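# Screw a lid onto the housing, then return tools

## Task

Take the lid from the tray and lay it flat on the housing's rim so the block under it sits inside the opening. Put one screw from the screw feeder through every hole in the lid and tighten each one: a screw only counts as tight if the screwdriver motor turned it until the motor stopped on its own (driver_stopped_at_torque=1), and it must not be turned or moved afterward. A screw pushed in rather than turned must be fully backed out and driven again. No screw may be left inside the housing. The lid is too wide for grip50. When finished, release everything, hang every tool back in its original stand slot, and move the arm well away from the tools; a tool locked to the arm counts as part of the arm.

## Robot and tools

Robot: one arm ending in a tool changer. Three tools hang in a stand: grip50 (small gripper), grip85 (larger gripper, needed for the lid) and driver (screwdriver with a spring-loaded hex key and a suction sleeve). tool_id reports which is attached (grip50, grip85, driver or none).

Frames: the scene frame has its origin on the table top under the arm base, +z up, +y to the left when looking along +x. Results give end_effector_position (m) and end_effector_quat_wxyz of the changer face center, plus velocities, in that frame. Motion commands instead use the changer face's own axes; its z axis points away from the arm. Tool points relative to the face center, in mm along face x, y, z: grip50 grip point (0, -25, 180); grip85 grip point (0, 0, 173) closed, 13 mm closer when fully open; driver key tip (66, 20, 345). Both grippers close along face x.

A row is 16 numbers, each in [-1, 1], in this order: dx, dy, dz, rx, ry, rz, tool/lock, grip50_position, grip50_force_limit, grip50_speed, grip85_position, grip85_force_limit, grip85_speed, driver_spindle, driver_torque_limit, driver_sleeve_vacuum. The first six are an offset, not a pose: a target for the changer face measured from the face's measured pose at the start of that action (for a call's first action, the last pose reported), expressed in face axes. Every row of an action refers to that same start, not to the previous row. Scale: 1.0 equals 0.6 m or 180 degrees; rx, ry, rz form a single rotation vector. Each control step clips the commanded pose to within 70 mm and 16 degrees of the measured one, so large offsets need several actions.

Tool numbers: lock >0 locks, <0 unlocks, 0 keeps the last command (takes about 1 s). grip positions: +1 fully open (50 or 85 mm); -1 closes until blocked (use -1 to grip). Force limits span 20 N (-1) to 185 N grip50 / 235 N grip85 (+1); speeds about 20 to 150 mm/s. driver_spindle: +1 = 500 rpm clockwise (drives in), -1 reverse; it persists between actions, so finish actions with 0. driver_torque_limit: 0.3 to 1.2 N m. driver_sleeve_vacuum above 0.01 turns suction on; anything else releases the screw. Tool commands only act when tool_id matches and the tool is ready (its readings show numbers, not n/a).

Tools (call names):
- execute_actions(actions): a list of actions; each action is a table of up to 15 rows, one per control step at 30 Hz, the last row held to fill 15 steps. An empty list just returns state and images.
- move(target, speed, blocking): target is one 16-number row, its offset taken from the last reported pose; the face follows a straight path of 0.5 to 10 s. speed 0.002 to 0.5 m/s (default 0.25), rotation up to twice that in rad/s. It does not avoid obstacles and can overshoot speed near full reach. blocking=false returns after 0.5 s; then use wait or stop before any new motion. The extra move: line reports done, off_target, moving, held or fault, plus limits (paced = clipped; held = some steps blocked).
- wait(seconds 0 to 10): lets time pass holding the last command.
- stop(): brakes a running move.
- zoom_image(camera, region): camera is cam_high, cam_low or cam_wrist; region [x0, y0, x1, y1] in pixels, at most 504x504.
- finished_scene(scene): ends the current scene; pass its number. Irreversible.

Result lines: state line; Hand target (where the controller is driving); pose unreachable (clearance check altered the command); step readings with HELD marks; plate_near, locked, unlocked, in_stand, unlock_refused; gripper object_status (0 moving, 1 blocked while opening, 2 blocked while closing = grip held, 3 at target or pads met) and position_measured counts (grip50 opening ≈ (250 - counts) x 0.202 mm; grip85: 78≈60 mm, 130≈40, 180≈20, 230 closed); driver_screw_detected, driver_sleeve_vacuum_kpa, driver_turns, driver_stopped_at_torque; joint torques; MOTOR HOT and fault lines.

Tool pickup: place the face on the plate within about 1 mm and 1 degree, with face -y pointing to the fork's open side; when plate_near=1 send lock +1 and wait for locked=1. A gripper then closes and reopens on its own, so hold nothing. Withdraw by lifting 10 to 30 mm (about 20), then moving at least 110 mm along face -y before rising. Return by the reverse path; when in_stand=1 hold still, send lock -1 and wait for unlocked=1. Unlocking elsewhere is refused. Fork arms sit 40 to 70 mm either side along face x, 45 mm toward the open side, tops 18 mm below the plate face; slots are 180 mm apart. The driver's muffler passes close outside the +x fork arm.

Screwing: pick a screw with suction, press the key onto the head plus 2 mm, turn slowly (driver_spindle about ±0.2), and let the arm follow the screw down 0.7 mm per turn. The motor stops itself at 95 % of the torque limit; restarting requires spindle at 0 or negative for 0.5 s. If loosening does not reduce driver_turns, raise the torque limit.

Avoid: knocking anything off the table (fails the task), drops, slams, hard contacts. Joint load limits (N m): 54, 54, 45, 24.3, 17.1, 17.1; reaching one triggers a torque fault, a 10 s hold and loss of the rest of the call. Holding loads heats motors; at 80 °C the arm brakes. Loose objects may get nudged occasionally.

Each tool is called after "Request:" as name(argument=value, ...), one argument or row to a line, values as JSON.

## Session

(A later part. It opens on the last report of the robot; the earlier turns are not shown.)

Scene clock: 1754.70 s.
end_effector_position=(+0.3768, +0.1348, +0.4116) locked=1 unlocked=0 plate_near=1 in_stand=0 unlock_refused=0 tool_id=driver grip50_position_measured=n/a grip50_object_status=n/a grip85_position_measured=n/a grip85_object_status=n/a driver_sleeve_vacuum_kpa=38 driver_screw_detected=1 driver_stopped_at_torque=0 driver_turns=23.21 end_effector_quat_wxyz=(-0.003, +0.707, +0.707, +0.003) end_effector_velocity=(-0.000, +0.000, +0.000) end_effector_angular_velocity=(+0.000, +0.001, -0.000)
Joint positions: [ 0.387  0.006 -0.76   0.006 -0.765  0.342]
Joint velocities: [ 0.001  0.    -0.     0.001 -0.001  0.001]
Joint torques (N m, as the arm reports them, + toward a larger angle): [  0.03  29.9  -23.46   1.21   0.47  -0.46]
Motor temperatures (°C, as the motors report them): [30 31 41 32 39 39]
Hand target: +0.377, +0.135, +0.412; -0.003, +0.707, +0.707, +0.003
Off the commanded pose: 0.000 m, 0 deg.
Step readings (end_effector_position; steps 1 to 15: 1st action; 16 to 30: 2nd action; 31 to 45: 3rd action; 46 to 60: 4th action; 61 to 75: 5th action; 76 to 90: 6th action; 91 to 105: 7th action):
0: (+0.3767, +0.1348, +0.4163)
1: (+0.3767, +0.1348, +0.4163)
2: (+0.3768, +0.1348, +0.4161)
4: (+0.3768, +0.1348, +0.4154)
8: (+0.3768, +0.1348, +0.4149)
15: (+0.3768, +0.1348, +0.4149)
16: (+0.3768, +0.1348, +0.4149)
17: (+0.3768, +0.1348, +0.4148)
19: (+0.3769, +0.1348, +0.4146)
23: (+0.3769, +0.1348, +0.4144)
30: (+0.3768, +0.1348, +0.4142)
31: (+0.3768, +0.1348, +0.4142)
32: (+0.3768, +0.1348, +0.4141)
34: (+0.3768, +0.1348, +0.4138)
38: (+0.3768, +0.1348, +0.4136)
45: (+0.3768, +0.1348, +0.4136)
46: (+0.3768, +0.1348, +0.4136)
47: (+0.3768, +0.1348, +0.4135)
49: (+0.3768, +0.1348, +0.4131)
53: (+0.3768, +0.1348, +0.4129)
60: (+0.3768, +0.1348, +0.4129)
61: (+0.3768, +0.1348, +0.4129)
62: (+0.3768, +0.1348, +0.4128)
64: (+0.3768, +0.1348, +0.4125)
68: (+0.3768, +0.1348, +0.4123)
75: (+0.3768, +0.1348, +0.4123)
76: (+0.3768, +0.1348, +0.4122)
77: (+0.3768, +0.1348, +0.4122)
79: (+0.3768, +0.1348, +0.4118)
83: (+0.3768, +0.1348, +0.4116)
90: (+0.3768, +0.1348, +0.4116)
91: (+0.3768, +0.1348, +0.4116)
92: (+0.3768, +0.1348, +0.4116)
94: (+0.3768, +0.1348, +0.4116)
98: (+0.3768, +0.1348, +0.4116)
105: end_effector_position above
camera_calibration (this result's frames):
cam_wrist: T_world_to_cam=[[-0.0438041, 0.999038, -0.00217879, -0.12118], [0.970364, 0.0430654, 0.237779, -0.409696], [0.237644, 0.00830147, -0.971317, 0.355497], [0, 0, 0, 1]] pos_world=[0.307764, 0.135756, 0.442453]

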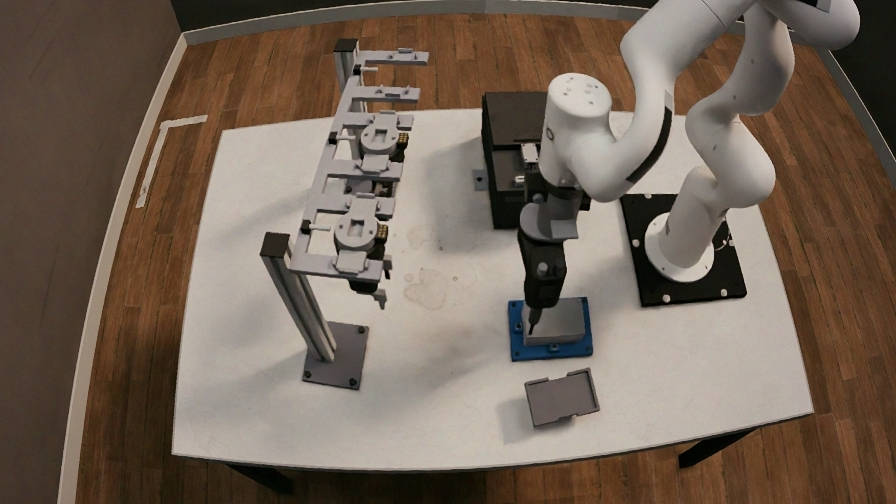

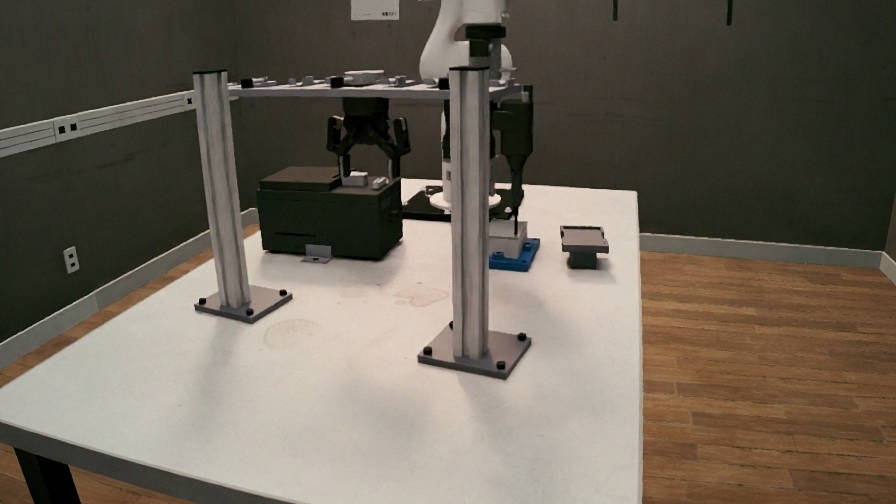

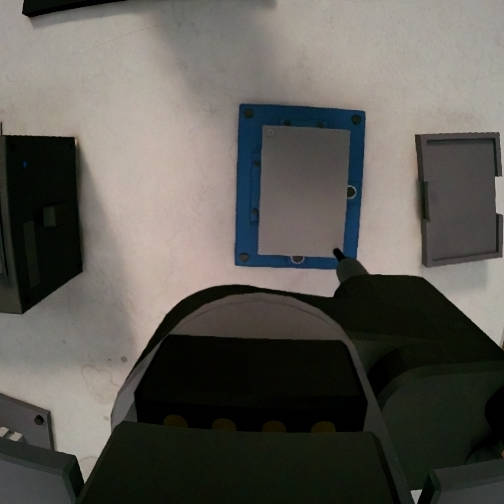

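Request:
execute_actions(
  actions=[
    [[0,0,0.0007,0,0,0,0,0,0,0,0,0,0,0.2,0,1]],
    [[0,0,0.0008,0,0,0,0,0,0,0,0,0,0,0.2,0,1]],
    [[0,0,0.0009,0,0,0,0,0,0,0,0,0,0,0.2,0,1]],
    [[0,0,0.0009,0,0,0,0,0,0,0,0,0,0,0.2,0,1]],
    [[0,0,0.0009,0,0,0,0,0,0,0,0,0,0,0.2,0,1]],
    [[0,0,0,0,0,0,0,0,0,0,0,0,0,0,0,1]],
  ],
)

Scene clock: 1767.87 s.
end_effector_position=(+0.3768, +0.1348, +0.4091) locked=1 unlocked=0 plate_near=1 in_stand=0 unlock_refused=0 tool_id=driver grip50_position_measured=n/a grip50_object_status=n/a grip85_position_measured=n/a grip85_object_status=n/a driver_sleeve_vacuum_kpa=40 driver_screw_detected=1 driver_stopped_at_torque=1 driver_turns=25.83 end_effector_quat_wxyz=(-0.003, +0.707, +0.707, +0.003) end_effector_velocity=(-0.000, +0.000, +0.000) end_effector_angular_velocity=(-0.001, +0.001, +0.002)
Joint positions: [ 0.387  0.002 -0.757  0.006 -0.759  0.343]
Joint velocities: [ 0.001  0.    -0.    -0.001 -0.002 -0.   ]
Joint torques (N m, as the arm reports them, + toward a larger angle): [  1.15  29.02 -22.81   1.56   0.5   -0.46]
Motor temperatures (°C, as the motors report them): [30 31 41 32 39 39]
Hand target: +0.377, +0.135, +0.409; -0.003, +0.707, +0.707, +0.003
Off the commanded pose: 0.000 m, 0 deg.
Step readings (end_effector_position; steps 1 to 15: 1st action; 16 to 30: 2nd action; 31 to 45: 3rd action; 46 to 60: 4th action; 61 to 75: 5th action; 76 to 90: 6th action):
0: (+0.3768, +0.1348, +0.4116)
1: (+0.3768, +0.1348, +0.4116)
2: (+0.3768, +0.1348, +0.4115)
4: (+0.3768, +0.1348, +0.4113)
8: (+0.3768, +0.1348, +0.4112)
15: (+0.3768, +0.1348, +0.4112)
16: (+0.3768, +0.1348, +0.4112)
17: (+0.3768, +0.1348, +0.4111)
19: (+0.3768, +0.1348, +0.4109)
23: (+0.3768, +0.1348, +0.4107)
30: (+0.3768, +0.1348, +0.4107)
31: (+0.3768, +0.1348, +0.4107)
32: (+0.3768, +0.1348, +0.4106)
34: (+0.3768, +0.1348, +0.4103)
38: (+0.3768, +0.1348, +0.4102)
45: (+0.3768, +0.1348, +0.4101)
46: (+0.3768, +0.1348, +0.4101)
47: (+0.3768, +0.1348, +0.4101)
49: (+0.3768, +0.1348, +0.4098)
53: (+0.3768, +0.1348, +0.4096)
60: (+0.3768, +0.1348, +0.4096)
61: (+0.3768, +0.1348, +0.4096)
62: (+0.3768, +0.1348, +0.4095)
64: (+0.3768, +0.1348, +0.4093)
68: (+0.3768, +0.1348, +0.4091)
75: (+0.3768, +0.1348, +0.4091)
76: (+0.3768, +0.1348, +0.4091)
77: (+0.3768, +0.1348, +0.4091)
79: (+0.3768, +0.1348, +0.4091)
83: (+0.3768, +0.1348, +0.4091)
90: end_effector_position above
camera_calibration (this result's frames):
cam_wrist: T_world_to_cam=[[-0.0435689, 0.999048, -0.002195, -0.121271], [0.970377, 0.042841, 0.237767, -0.409068], [0.237635, 0.00822929, -0.97132, 0.353067], [0, 0, 0, 1]] pos_world=[0.307766, 0.135775, 0.439938]

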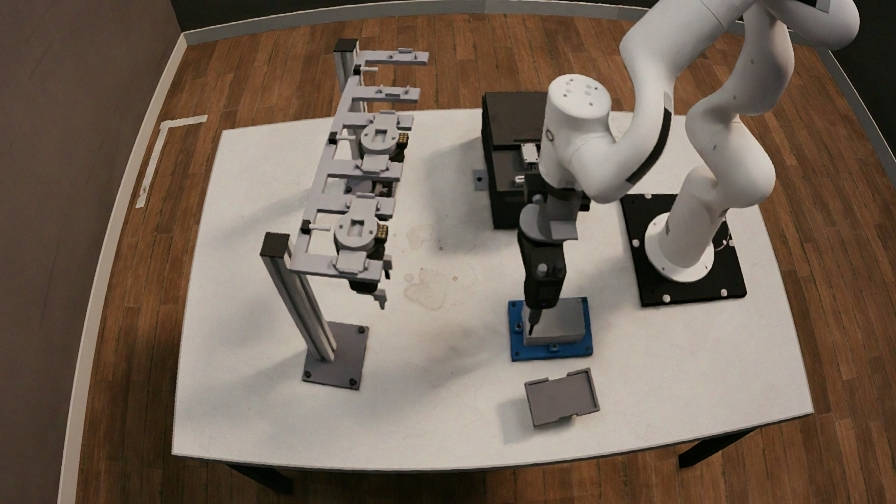

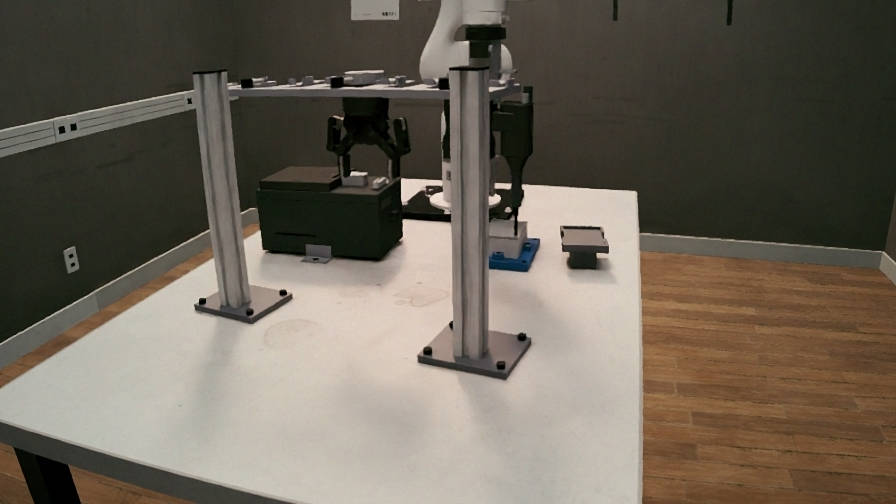

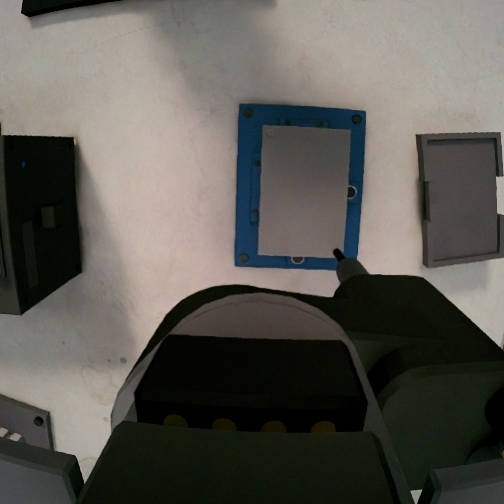

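Request:
execute_actions(
  actions=[
    [[0,0,0,0,0,0,0,0,0,0,0,0,0,0,0,-1]],
    [[0,0,-0.008,0,0,0,0,0,0,0,0,0,0,0,0,-1]],
    [[0,0,-0.06,0,0,0,0,0,0,0,0,0,0,0,0,-1]],
  ],
)

Request:
zoom_image(
  camera="cam_high",
  region=[490, 280, 610, 370],
)

Request:
zoom_image(
  camera="cam_low",
  region=[470, 190, 560, 280],
)

Scene clock: 1778.63 s.
end_effector_position=(+0.3766, +0.1344, +0.4494) locked=1 unlocked=0 plate_near=1 in_stand=0 unlock_refused=0 tool_id=driver grip50_position_measured=n/a grip50_object_status=n/a grip85_position_measured=n/a grip85_object_status=n/a driver_sleeve_vacuum_kpa=0 driver_screw_detected=0 driver_stopped_at_torque=1 driver_turns=25.83 end_effector_quat_wxyz=(-0.004, +0.707, +0.707, +0.003) end_effector_velocity=(+0.002, +0.001, +0.003) end_effector_angular_velocity=(+0.002, -0.006, -0.000)
Joint positions: [ 0.387  0.05  -0.809  0.005 -0.859  0.343]
Joint velocities: [ 0.     0.001 -0.005 -0.     0.     0.   ]
Joint torques (N m, as the arm reports them, + toward a larger angle): [ -2.27  30.79 -25.85   0.85   0.7   -0.2 ]
Motor temperatures (°C, as the motors report them): [30 31 41 32 39 39]
Hand target: +0.377, +0.135, +0.450; -0.004, +0.707, +0.707, +0.003
Off the commanded pose: 0.000 m, 0 deg.
Step readings (end_effector_position; steps 1 to 15: 1st action; 16 to 30: 2nd action; 31 to 45: 3rd action):
0: (+0.3768, +0.1348, +0.4091)
1: (+0.3768, +0.1348, +0.4091)
2: (+0.3768, +0.1348, +0.4091)
4: (+0.3768, +0.1348, +0.4091)
8: (+0.3768, +0.1348, +0.4091)
15: (+0.3768, +0.1348, +0.4091)
16: (+0.3768, +0.1348, +0.4091)
17: (+0.3768, +0.1348, +0.4096)
19: (+0.3768, +0.1348, +0.4120)
23: (+0.3766, +0.1348, +0.4135)
30: (+0.3767, +0.1348, +0.4138)
31: (+0.3768, +0.1348, +0.4138)
32: (+0.3767, +0.1347, +0.4150)
34: (+0.3756, +0.1342, +0.4285)
38: (+0.3778, +0.1349, +0.4496)
45: end_effector_position above
camera_calibration (this result's frames):
cam_wrist: T_world_to_cam=[[-0.0437851, 0.999038, -0.00237244, -0.120671], [0.970639, 0.0431024, 0.236648, -0.418077], [0.236523, 0.00805888, -0.971593, 0.392847], [0, 0, 0, 1]] pos_world=[0.307601, 0.135409, 0.480338]

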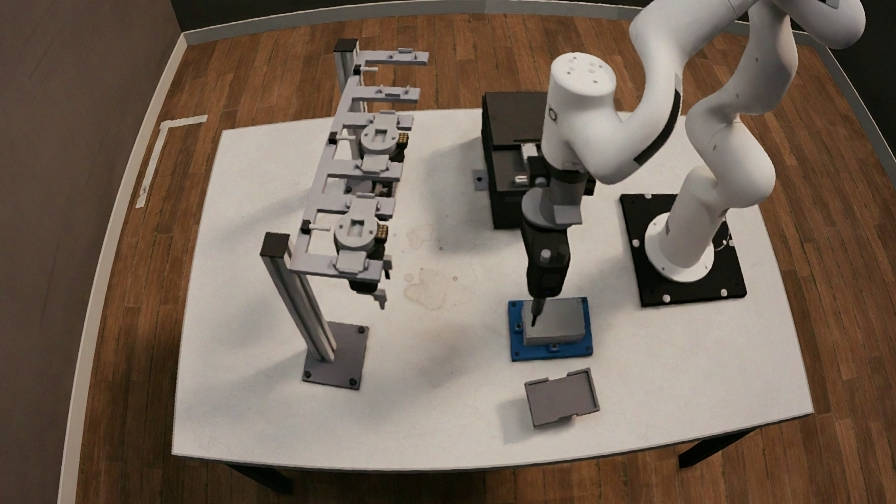

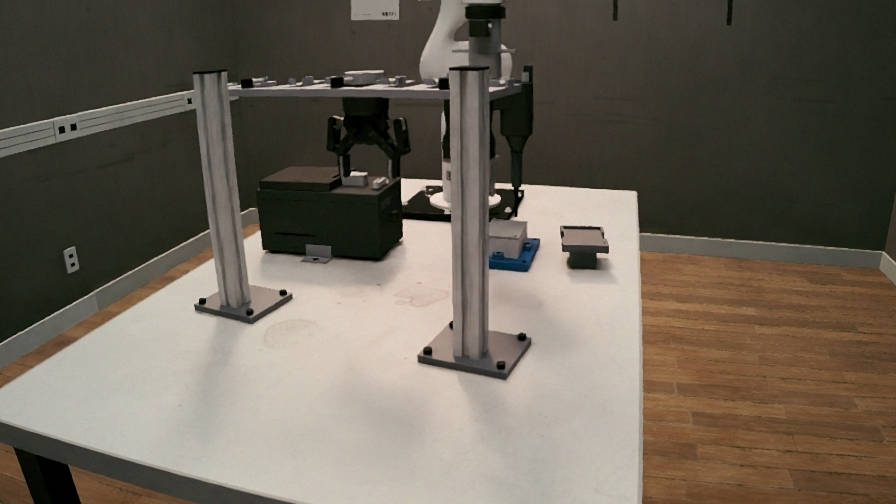

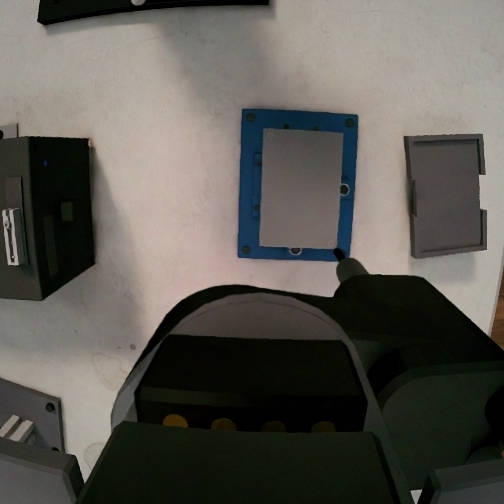

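Region (490, 280, 610, 370) of cam_high's 896x504 image, scaled by 4.200, with more detail than that image has; it fills the top 378 rows of this view, and the rest is white.

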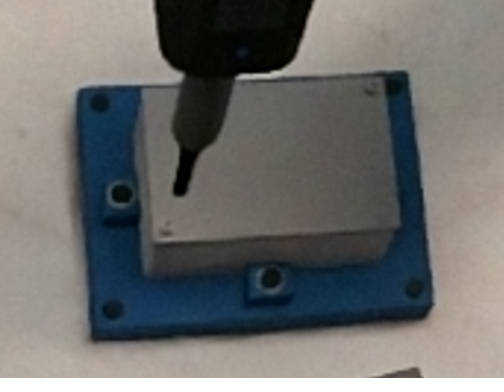

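Region (470, 190, 560, 280) of cam_low's 896x504 image, scaled by 5.600, with more detail than that image has.

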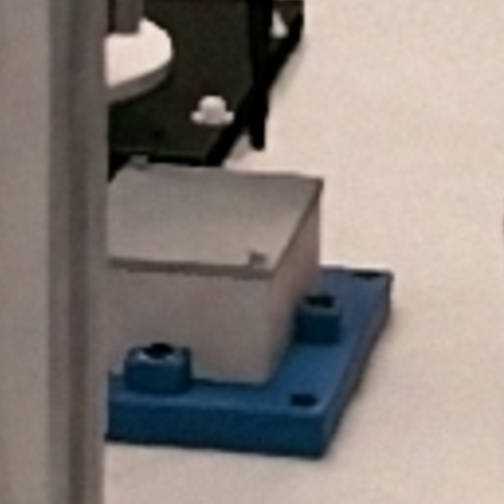

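Request:
move(
  target=[-0.4965,0.2073,-0.13,0,0,0.0494,0,0,0,0,0,0,0,0,0,-1],
  speed=0.2,
)

Scene clock: 1830.83 s.
end_effector_position=(+0.5009, -0.1639, +0.5248) locked=1 unlocked=0 plate_near=1 in_stand=0 unlock_refused=0 tool_id=driver grip50_position_measured=n/a grip50_object_status=n/a grip85_position_measured=n/a grip85_object_status=n/a driver_sleeve_vacuum_kpa=0 driver_screw_detected=0 driver_stopped_at_torque=1 driver_turns=25.83 end_effector_quat_wxyz=(-0.004, +0.759, +0.651, +0.003) end_effector_velocity=(+0.001, -0.001, +0.001) end_effector_angular_velocity=(-0.001, -0.005, -0.001)
Joint positions: [-0.271 -0.212 -1.268  0.003 -1.058 -0.159]
Joint velocities: [-0.002 -0.001 -0.004  0.     0.002 -0.001]
Joint torques (N m, as the arm reports them, + toward a larger angle): [ -1.53  49.02 -26.01   1.12   0.09  -0.29]
Motor temperatures (°C, as the motors report them): [30 31 42 32 39 39]
Hand target: +0.501, -0.164, +0.525; -0.003, +0.759, +0.651, +0.003
Off the commanded pose: 0.001 m, 0 deg.
move: done
camera_calibration (this result's frames):
cam_wrist: T_world_to_cam=[[0.11056, 0.993865, -0.00302131, 0.105175], [0.965967, -0.106741, 0.235615, -0.565385], [0.233847, -0.0289682, -0.971842, 0.434475], [0, 0, 0, 1]] pos_world=[0.432914, -0.152293, 0.555772]

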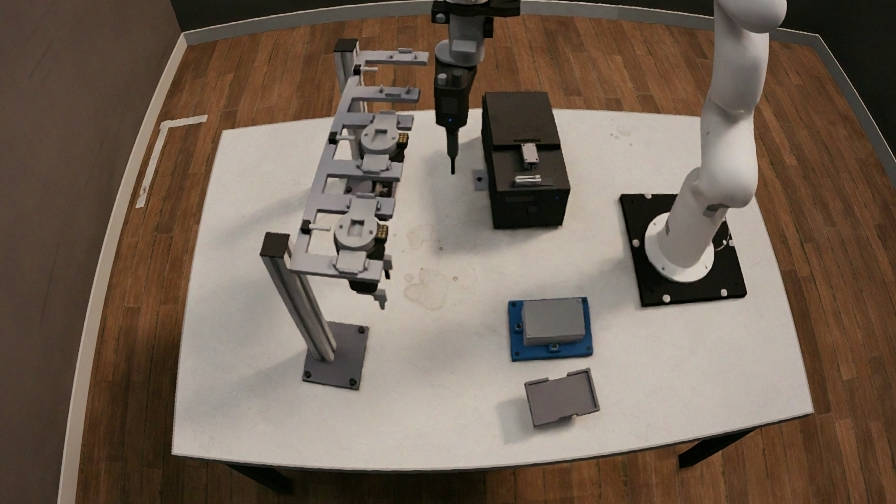

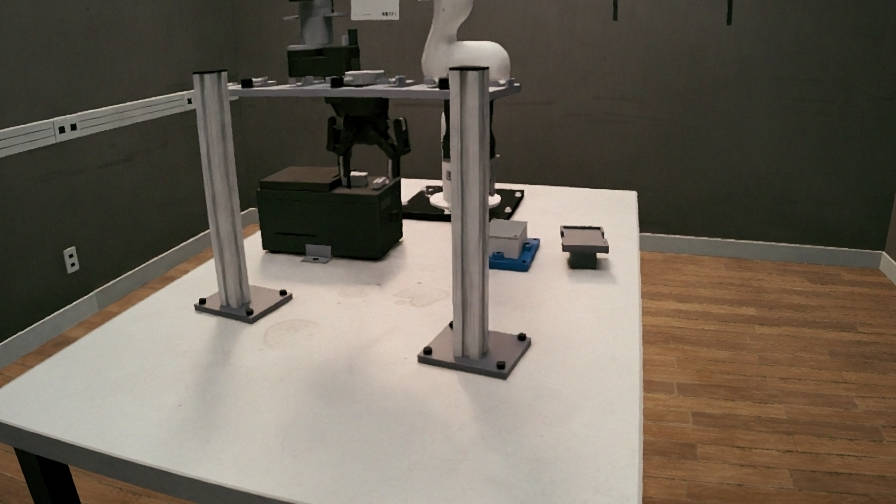

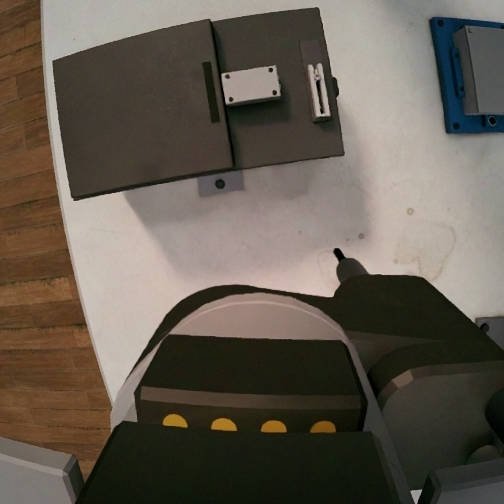

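Request:
move(
  target=[0,0,0.1547,0,0,0,0,0,0,0,0,0,0,0,0,-1],
  speed=0.15,
)

Request:
move(
  target=[0.0007,0.21,0,0,0,0,0,0,0,0,0,0,0,0,0,-1],
  speed=0.08,
)

Scene clock: 1843.97 s.
end_effector_position=(+0.5009, -0.1632, +0.4324) locked=1 unlocked=0 plate_near=1 in_stand=0 unlock_refused=0 tool_id=driver grip50_position_measured=n/a grip50_object_status=n/a grip85_position_measured=n/a grip85_object_status=n/a driver_sleeve_vacuum_kpa=0 driver_screw_detected=0 driver_stopped_at_torque=1 driver_turns=25.83 end_effector_quat_wxyz=(-0.003, +0.759, +0.651, +0.003) end_effector_velocity=(-0.001, +0.001, -0.002) end_effector_angular_velocity=(+0.002, +0.003, +0.000)
Joint positions: [-0.271 -0.276 -1.133  0.003 -0.858 -0.159]
Joint velocities: [ 0.001 -0.002  0.004  0.001  0.002 -0.   ]
Joint torques (N m, as the arm reports them, + toward a larger angle): [ -1.5   49.57 -24.77   0.61   0.28  -0.31]
Motor temperatures (°C, as the motors report them): [30 31 42 32 39 39]
Hand target: +0.501, -0.163, +0.432; -0.004, +0.759, +0.651, +0.003
Off the commanded pose: 0.001 m, 0 deg.
move: done
camera_calibration (this result's frames):
cam_wrist: T_world_to_cam=[[0.110868, 0.993829, -0.00337843, 0.10424], [0.965742, -0.106931, 0.23645, -0.543781], [0.234629, -0.0294775, -0.971638, 0.344203], [0, 0, 0, 1]] pos_world=[0.432835, -0.151598, 0.46337]

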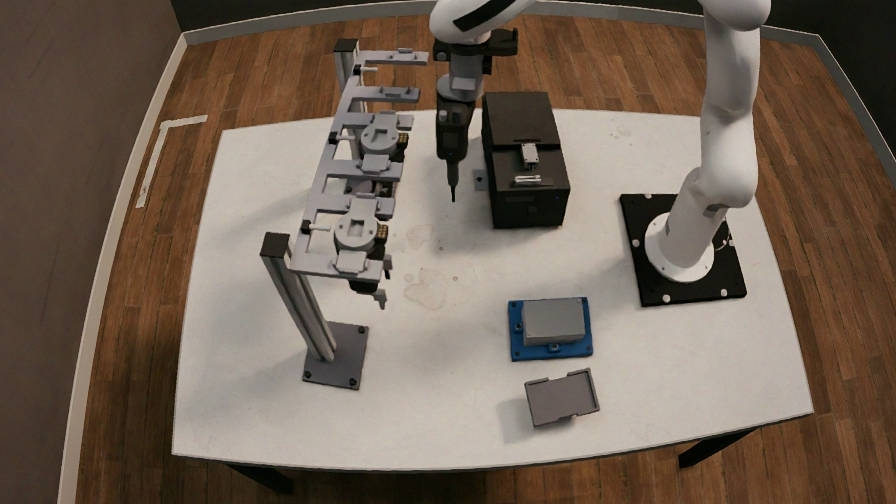

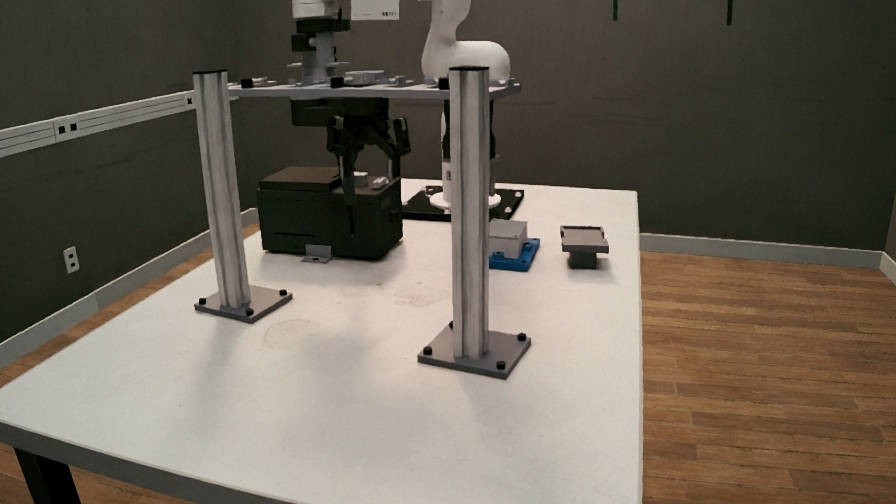

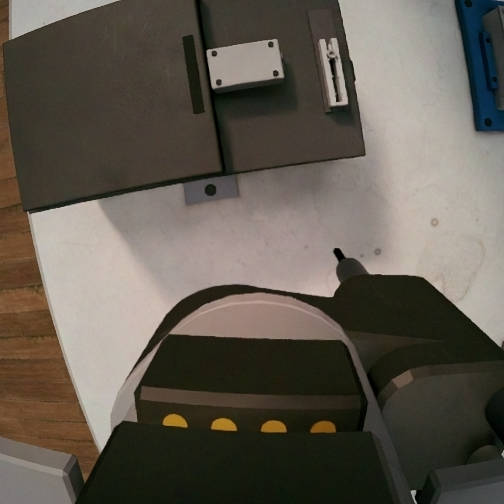

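Scene clock: 1845.93 s.
end_effector_position=(+0.6252, -0.1823, +0.4321) locked=1 unlocked=0 plate_near=1 in_stand=0 unlock_refused=0 tool_id=driver grip50_position_measured=n/a grip50_object_status=n/a grip85_position_measured=n/a grip85_object_status=n/a driver_sleeve_vacuum_kpa=0 driver_screw_detected=0 driver_stopped_at_torque=1 driver_turns=25.83 end_effector_quat_wxyz=(-0.003, +0.759, +0.651, +0.003) end_effector_velocity=(+0.001, +0.000, +0.000) end_effector_angular_velocity=(+0.000, +0.001, +0.000)
Joint positions: [-0.241 -0.583 -1.555  0.003 -0.973 -0.128]
Joint velocities: [ 0.    -0.002 -0.004  0.    -0.003  0.   ]
Joint torques (N m, as the arm reports them, + toward a larger angle): [ -1.06  69.15 -26.47   0.91   0.29  -0.32]
Motor temperatures (°C, as the motors report them): [30 31 42 32 39 39]
Hand target: +0.625, -0.182, +0.432; -0.003, +0.759, +0.651, +0.003
Off the commanded pose: 0.000 m, 0 deg.
move: done
camera_calibration (this result's frames):
cam_wrist: T_world_to_cam=[[0.110698, 0.993849, -0.00316869, 0.1094], [0.965831, -0.106824, 0.236136, -0.665759], [0.234345, -0.0292001, -0.971715, 0.314429], [0, 0, 0, 1]] pos_world=[0.557215, -0.170665, 0.463092]

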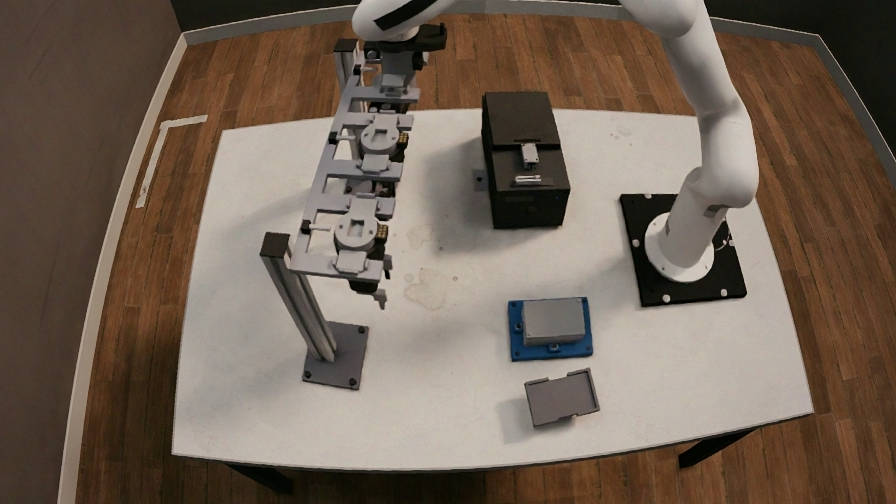

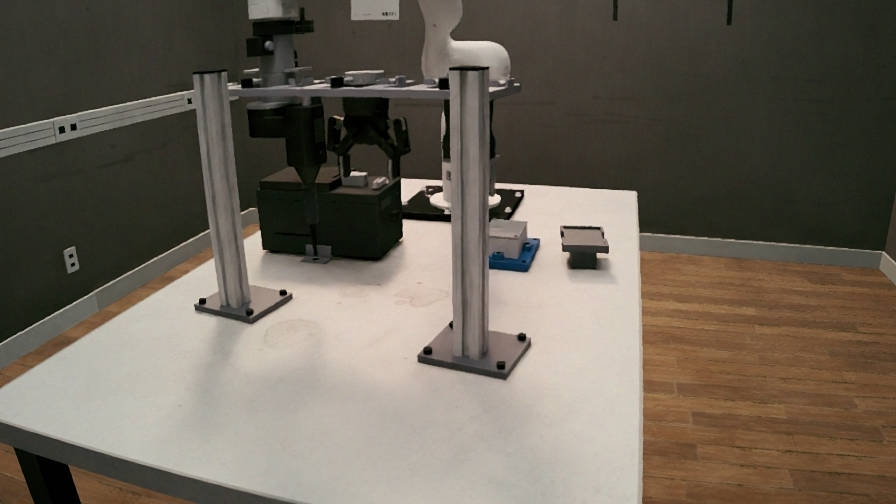

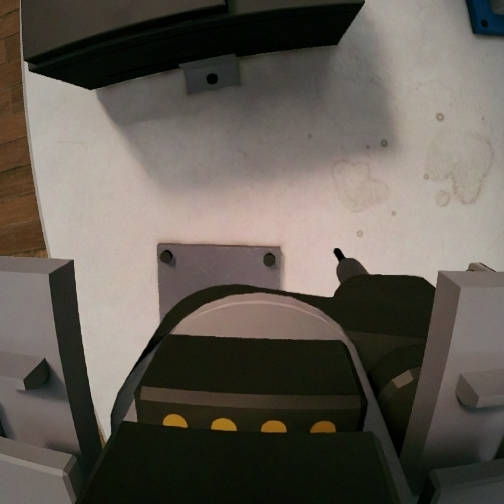

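Request:
execute_actions(
  actions=[
    [[-0.0006,0,0.01,0,0,0,0,0,0,0,0,0,0,0,0,-1],[-0.001,0,0.018,0,0,0,0,0,0,0,0,0,0,0,0,-1],[-0.001,0,0.018,0,0,0,0,0,0,0,0,0,0,0,0,-1],[-0.001,0,0.025,0,0,0,0,0,0,0,0,0,0,0,0,-1]],
    [[0,0,0.005,0,0,0,0,0,0,0,0,0,0,0,0,-1]],
    [[0,0,0.0025,0,0,0,0,0,0,0,0,0,0,0,0,-1]],
  ],
)

Scene clock: 1854.93 s.
end_effector_position=(+0.6251, -0.1827, +0.4129) locked=1 unlocked=0 plate_near=1 in_stand=1 unlock_refused=0 tool_id=driver grip50_position_measured=n/a grip50_object_status=n/a grip85_position_measured=n/a grip85_object_status=n/a driver_sleeve_vacuum_kpa=0 driver_screw_detected=0 driver_stopped_at_torque=1 driver_turns=25.83 end_effector_quat_wxyz=(-0.004, +0.759, +0.651, +0.003) end_effector_velocity=(+0.000, -0.000, +0.001) end_effector_angular_velocity=(-0.001, -0.001, +0.001)
Joint positions: [-0.242 -0.597 -1.532  0.003 -0.936 -0.129]
Joint velocities: [-0.     0.001 -0.001 -0.001 -0.    -0.   ]
Joint torques (N m, as the arm reports them, + toward a larger angle): [ -1.51  68.49 -25.88   1.16   0.72  -0.54]
Motor temperatures (°C, as the motors report them): [30 31 42 32 39 39]
Hand target: +0.625, -0.183, +0.413; -0.004, +0.759, +0.651, +0.003
Off the commanded pose: 0.000 m, 0 deg.
Step readings (end_effector_position; steps 1 to 15: 1st action; 16 to 30: 2nd action; 31 to 45: 3rd action):
0: (+0.6254, -0.1823, +0.4321)
1: (+0.6254, -0.1823, +0.4321)
2: (+0.6254, -0.1823, +0.4315)
4: (+0.6255, -0.1826, +0.4272)
8: (+0.6247, -0.1826, +0.4176)
15: (+0.6251, -0.1827, +0.4173)
16: (+0.6251, -0.1827, +0.4173)
17: (+0.6251, -0.1828, +0.4170)
19: (+0.6251, -0.1827, +0.4155)
23: (+0.6251, -0.1827, +0.4143)
30: (+0.6251, -0.1827, +0.4143)
31: (+0.6251, -0.1827, +0.4143)
32: (+0.6251, -0.1827, +0.4141)
34: (+0.6251, -0.1827, +0.4134)
38: (+0.6251, -0.1827, +0.4129)
45: end_effector_position above
camera_calibration (this result's frames):
cam_wrist: T_world_to_cam=[[0.110932, 0.993823, -0.00315416, 0.109638], [0.965847, -0.10706, 0.235963, -0.66107], [0.234168, -0.0292222, -0.971757, 0.29587], [0, 0, 0, 1]] pos_world=[0.557047, -0.171089, 0.443847]

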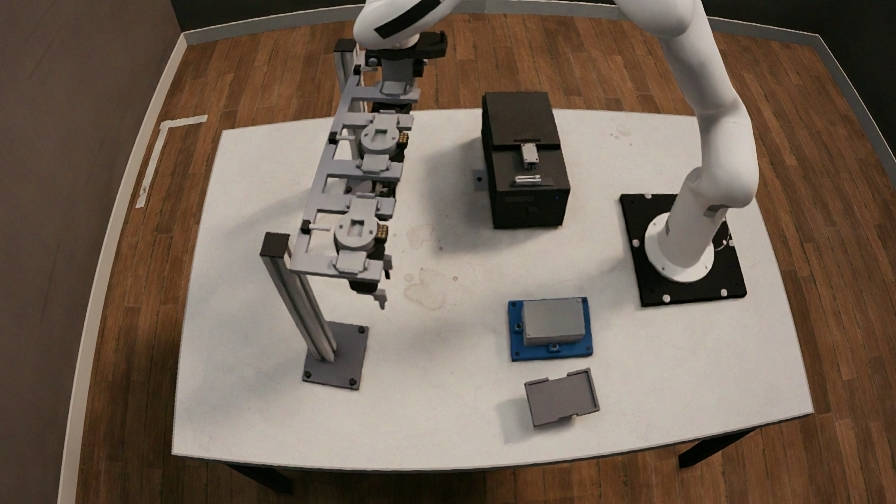

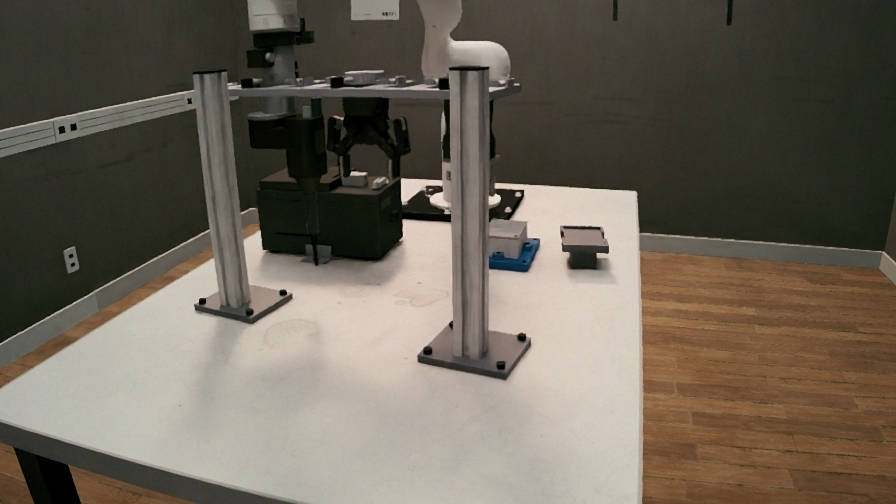

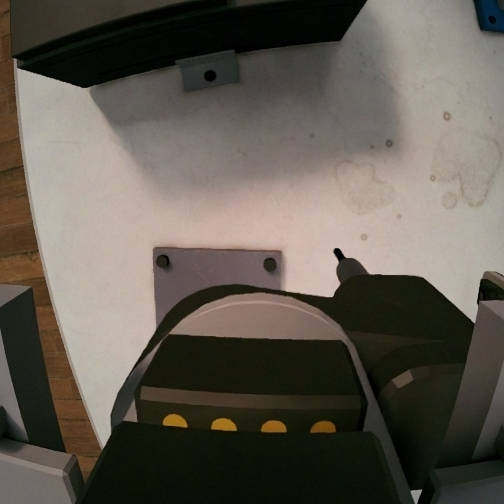

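Request:
execute_actions(
  actions=[
    [[0,0,0.001,0,0,0,-1,0,0,0,0,0,0,0,0,-1]],
    [[0,0,0,0,0,0,-1,0,0,0,0,0,0,0,0,-1]],
    [[0,0,0,0,0,0,-1,0,0,0,0,0,0,0,0,-1]],
  ],
)

Scene clock: 1860.73 s.
end_effector_position=(+0.6249, -0.1826, +0.4121) locked=0 unlocked=1 plate_near=1 in_stand=1 unlock_refused=0 tool_id=none grip50_position_measured=n/a grip50_object_status=n/a grip85_position_measured=n/a grip85_object_status=n/a driver_sleeve_vacuum_kpa=n/a driver_screw_detected=n/a driver_stopped_at_torque=n/a driver_turns=n/a end_effector_quat_wxyz=(-0.004, +0.759, +0.651, +0.003) end_effector_velocity=(-0.000, +0.001, -0.000) end_effector_angular_velocity=(-0.000, +0.001, +0.001)
Joint positions: [-0.242 -0.598 -1.531  0.003 -0.936 -0.129]
Joint velocities: [ 0.001  0.     0.    -0.    -0.001  0.   ]
Joint torques (N m, as the arm reports them, + toward a larger angle): [ -1.23  45.87 -18.88   0.29   1.6   -0.29]
Motor temperatures (°C, as the motors report them): [30 31 42 32 39 39]
Hand target: +0.625, -0.183, +0.412; -0.004, +0.759, +0.651, +0.003
Off the commanded pose: 0.000 m, 0 deg.
Step readings (end_effector_position; steps 1 to 15: 1st action; 16 to 30: 2nd action; 31 to 45: 3rd action):
0: (+0.6251, -0.1827, +0.4128)
1: (+0.6249, -0.1827, +0.4123)
2: (+0.6249, -0.1827, +0.4123)
4: (+0.6249, -0.1826, +0.4122)
8: (+0.6249, -0.1826, +0.4121)
15: (+0.6249, -0.1826, +0.4121)
16: (+0.6249, -0.1826, +0.4121)
17: (+0.6249, -0.1826, +0.4121)
19: (+0.6249, -0.1826, +0.4121)
23: (+0.6249, -0.1826, +0.4121)
30: (+0.6249, -0.1826, +0.4121)
31: (+0.6249, -0.1826, +0.4121)
32: (+0.6249, -0.1826, +0.4121)
34: (+0.6249, -0.1826, +0.4121)
38: (+0.6249, -0.1826, +0.4121)
45: end_effector_position above
camera_calibration (this result's frames):
cam_wrist: T_world_to_cam=[[0.110767, 0.993842, -0.00287235, 0.109577], [0.966022, -0.106987, 0.235277, -0.660587], [0.23352, -0.0288357, -0.971924, 0.295736], [0, 0, 0, 1]] pos_world=[0.556943, -0.171049, 0.443168]

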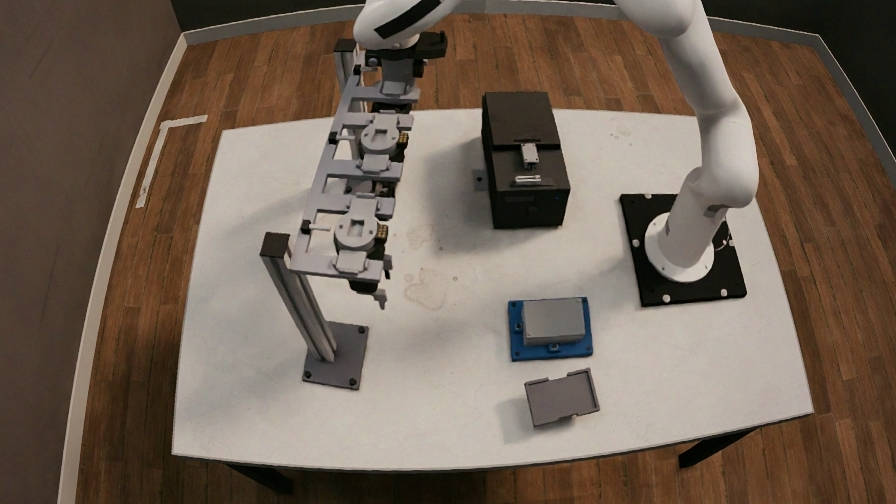

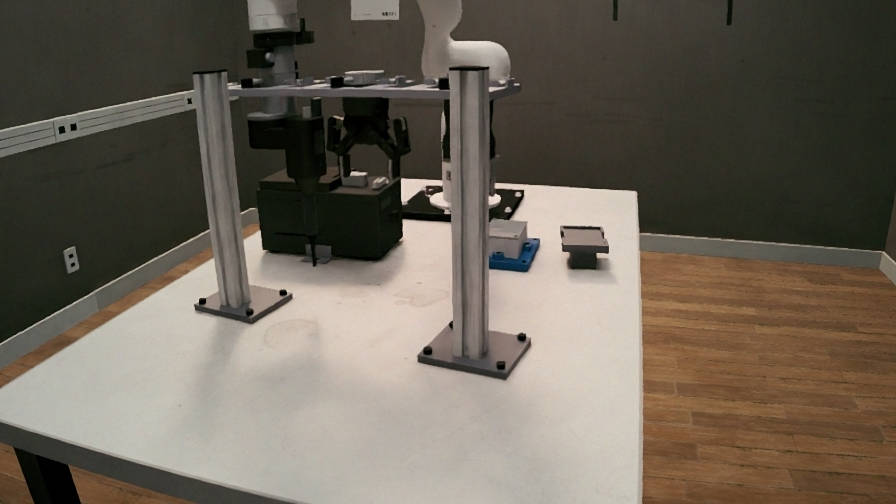

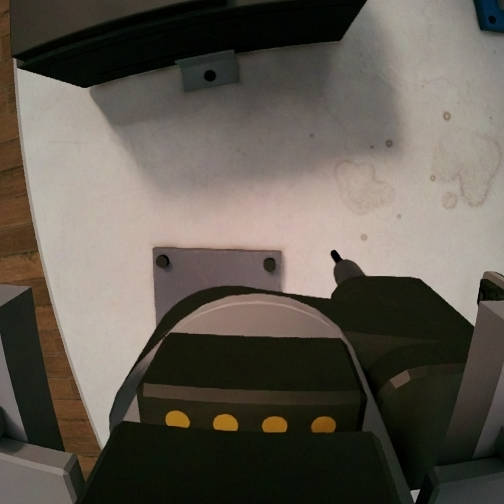

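Request:
move(
  target=[0,0,-0.1,0,0,0,0,0,0,0,0,0,0,0,0,-1],
  speed=0.08,
)

Request:
move(
  target=[0.15,-0.42,-0.08,0,0,0,0,0,0,0,0,0,0,0,0,-1],
  speed=0.25,
)

Scene clock: 1866.17 s.
end_effector_position=(+0.6250, -0.1831, +0.4719) locked=0 unlocked=1 plate_near=0 in_stand=0 unlock_refused=0 tool_id=none grip50_position_measured=n/a grip50_object_status=n/a grip85_position_measured=n/a grip85_object_status=n/a driver_sleeve_vacuum_kpa=n/a driver_screw_detected=n/a driver_stopped_at_torque=n/a driver_turns=n/a end_effector_quat_wxyz=(-0.004, +0.759, +0.651, +0.003) end_effector_velocity=(+0.000, -0.000, +0.001) end_effector_angular_velocity=(-0.000, +0.001, +0.000)
Joint positions: [-0.242 -0.56  -1.611  0.003 -1.054 -0.129]
Joint velocities: [-0.    -0.    -0.002 -0.001 -0.003  0.   ]
Joint torques (N m, as the arm reports them, + toward a larger angle): [ -2.25  47.35 -17.57  -0.05  -0.05  -0.27]
Motor temperatures (°C, as the motors report them): [30 31 41 32 39 39]
Hand target: +0.625, -0.183, +0.472; -0.004, +0.759, +0.651, +0.003
Off the commanded pose: 0.000 m, 0 deg.
move: done
camera_calibration (this result's frames):
cam_wrist: T_world_to_cam=[[0.110596, 0.993862, -0.00271987, 0.110238], [0.9661, -0.106864, 0.235014, -0.674708], [0.233281, -0.0286193, -0.971988, 0.353979], [0, 0, 0, 1]] pos_world=[0.557067, -0.171533, 0.502929]

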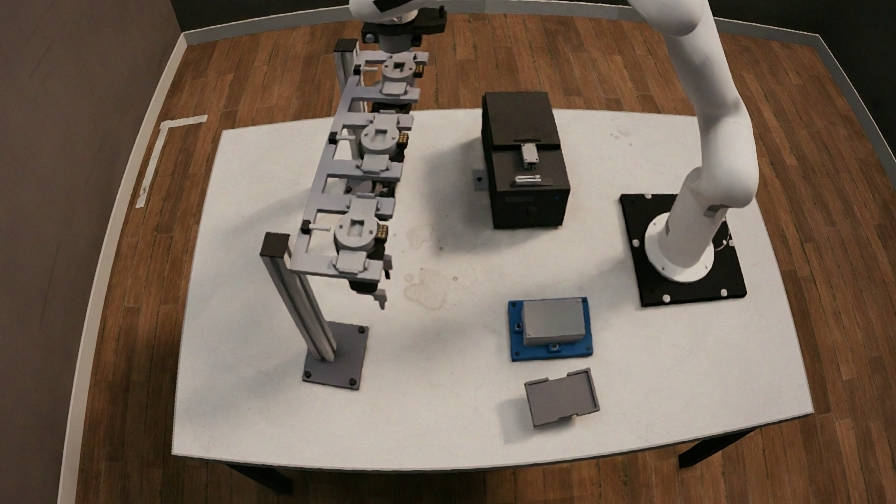

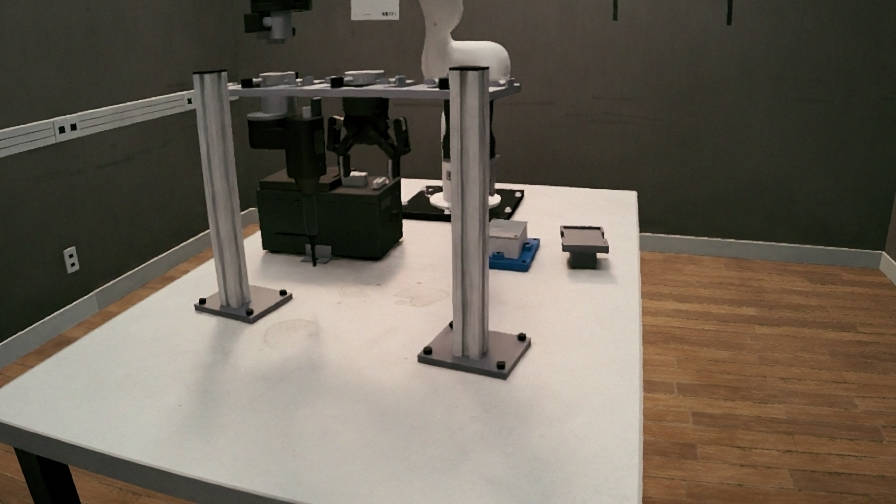

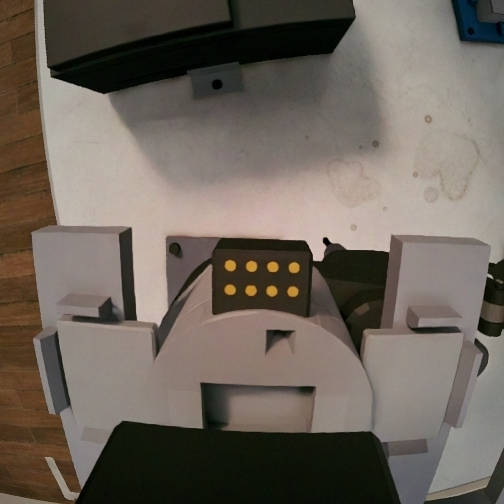

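Scene clock: 1867.77 s.
end_effector_position=(+0.3903, -0.0557, +0.5214) locked=0 unlocked=1 plate_near=0 in_stand=0 unlock_refused=0 tool_id=none grip50_position_measured=n/a grip50_object_status=n/a grip85_position_measured=n/a grip85_object_status=n/a driver_sleeve_vacuum_kpa=n/a driver_screw_detected=n/a driver_stopped_at_torque=n/a driver_turns=n/a end_effector_quat_wxyz=(-0.004, +0.759, +0.651, +0.002) end_effector_velocity=(-0.002, +0.001, -0.000) end_effector_angular_velocity=(+0.000, +0.003, +0.000)
Joint positions: [-0.095  0.123 -0.91   0.004 -1.036  0.017]
Joint velocities: [ 0.002  0.003  0.004 -0.    -0.002  0.002]
Joint torques (N m, as the arm reports them, + toward a larger angle): [ -1.05  13.23 -18.02   0.    -0.1   -0.28]
Motor temperatures (°C, as the motors report them): [30 31 41 32 39 39]
Hand target: +0.390, -0.056, +0.522; -0.004, +0.759, +0.651, +0.003
Off the commanded pose: 0.001 m, 0 deg.
move: done
camera_calibration (this result's frames):
cam_wrist: T_world_to_cam=[[0.110709, 0.99385, -0.00250315, 0.00950166], [0.96617, -0.107035, 0.234648, -0.445824], [0.232937, -0.0283961, -0.972077, 0.460733], [0, 0, 0, 1]] pos_world=[0.322368, -0.0440788, 0.552503]

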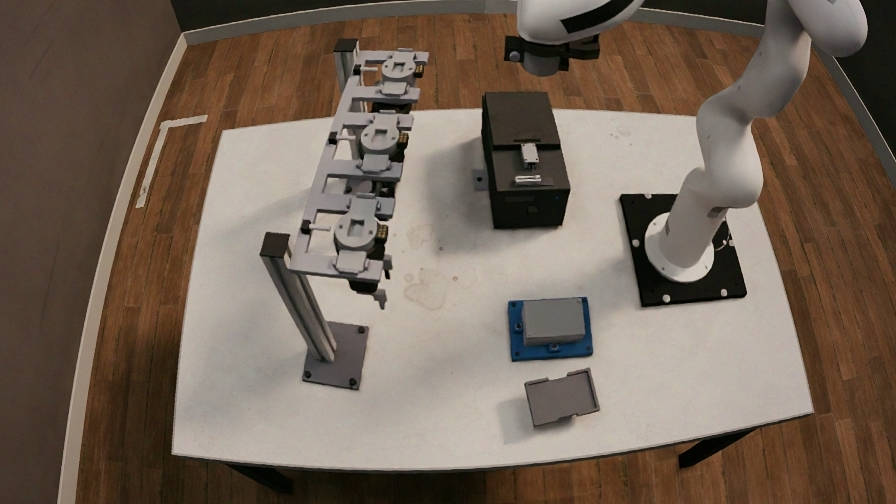

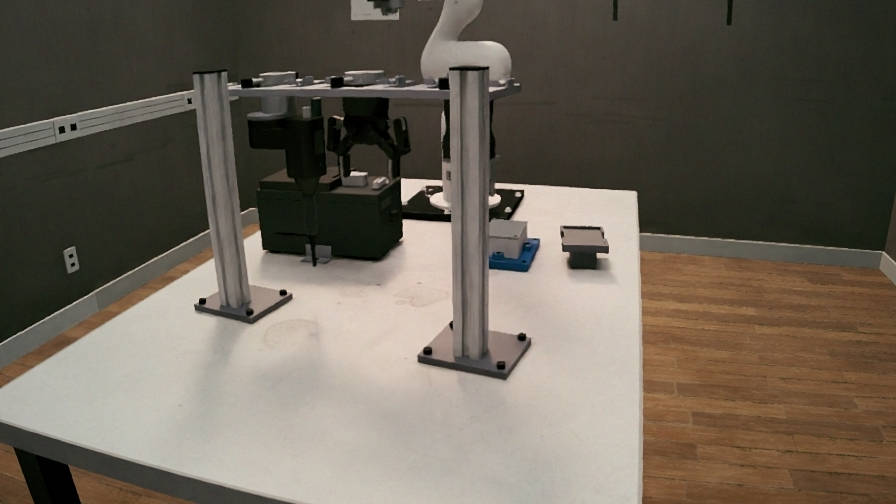

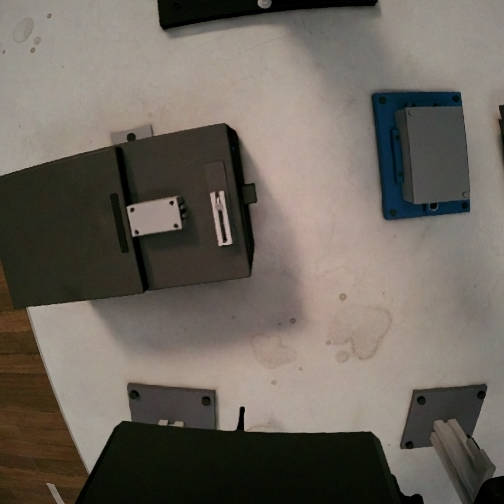

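Request:
zoom_image(
  camera="cam_wrist",
  region=[370, 80, 490, 230],
)

Region (370, 80, 490, 230) of cam_wrist's 504x504 image, scaled by 3.360, with more detail than that image has; it fills the left 403 columns of this view, and the rest is white.

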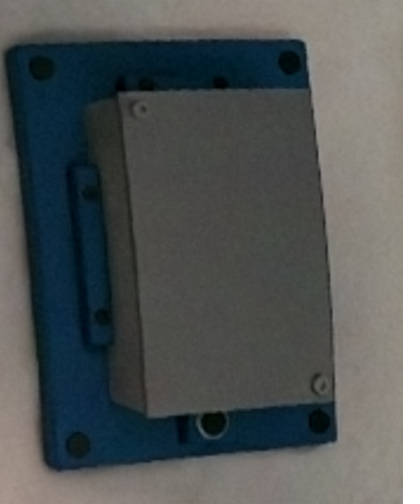

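Both screws seated, two holes only.

Request:
finished_scene(
  scene=1,
)

The scene is finished: the task was done.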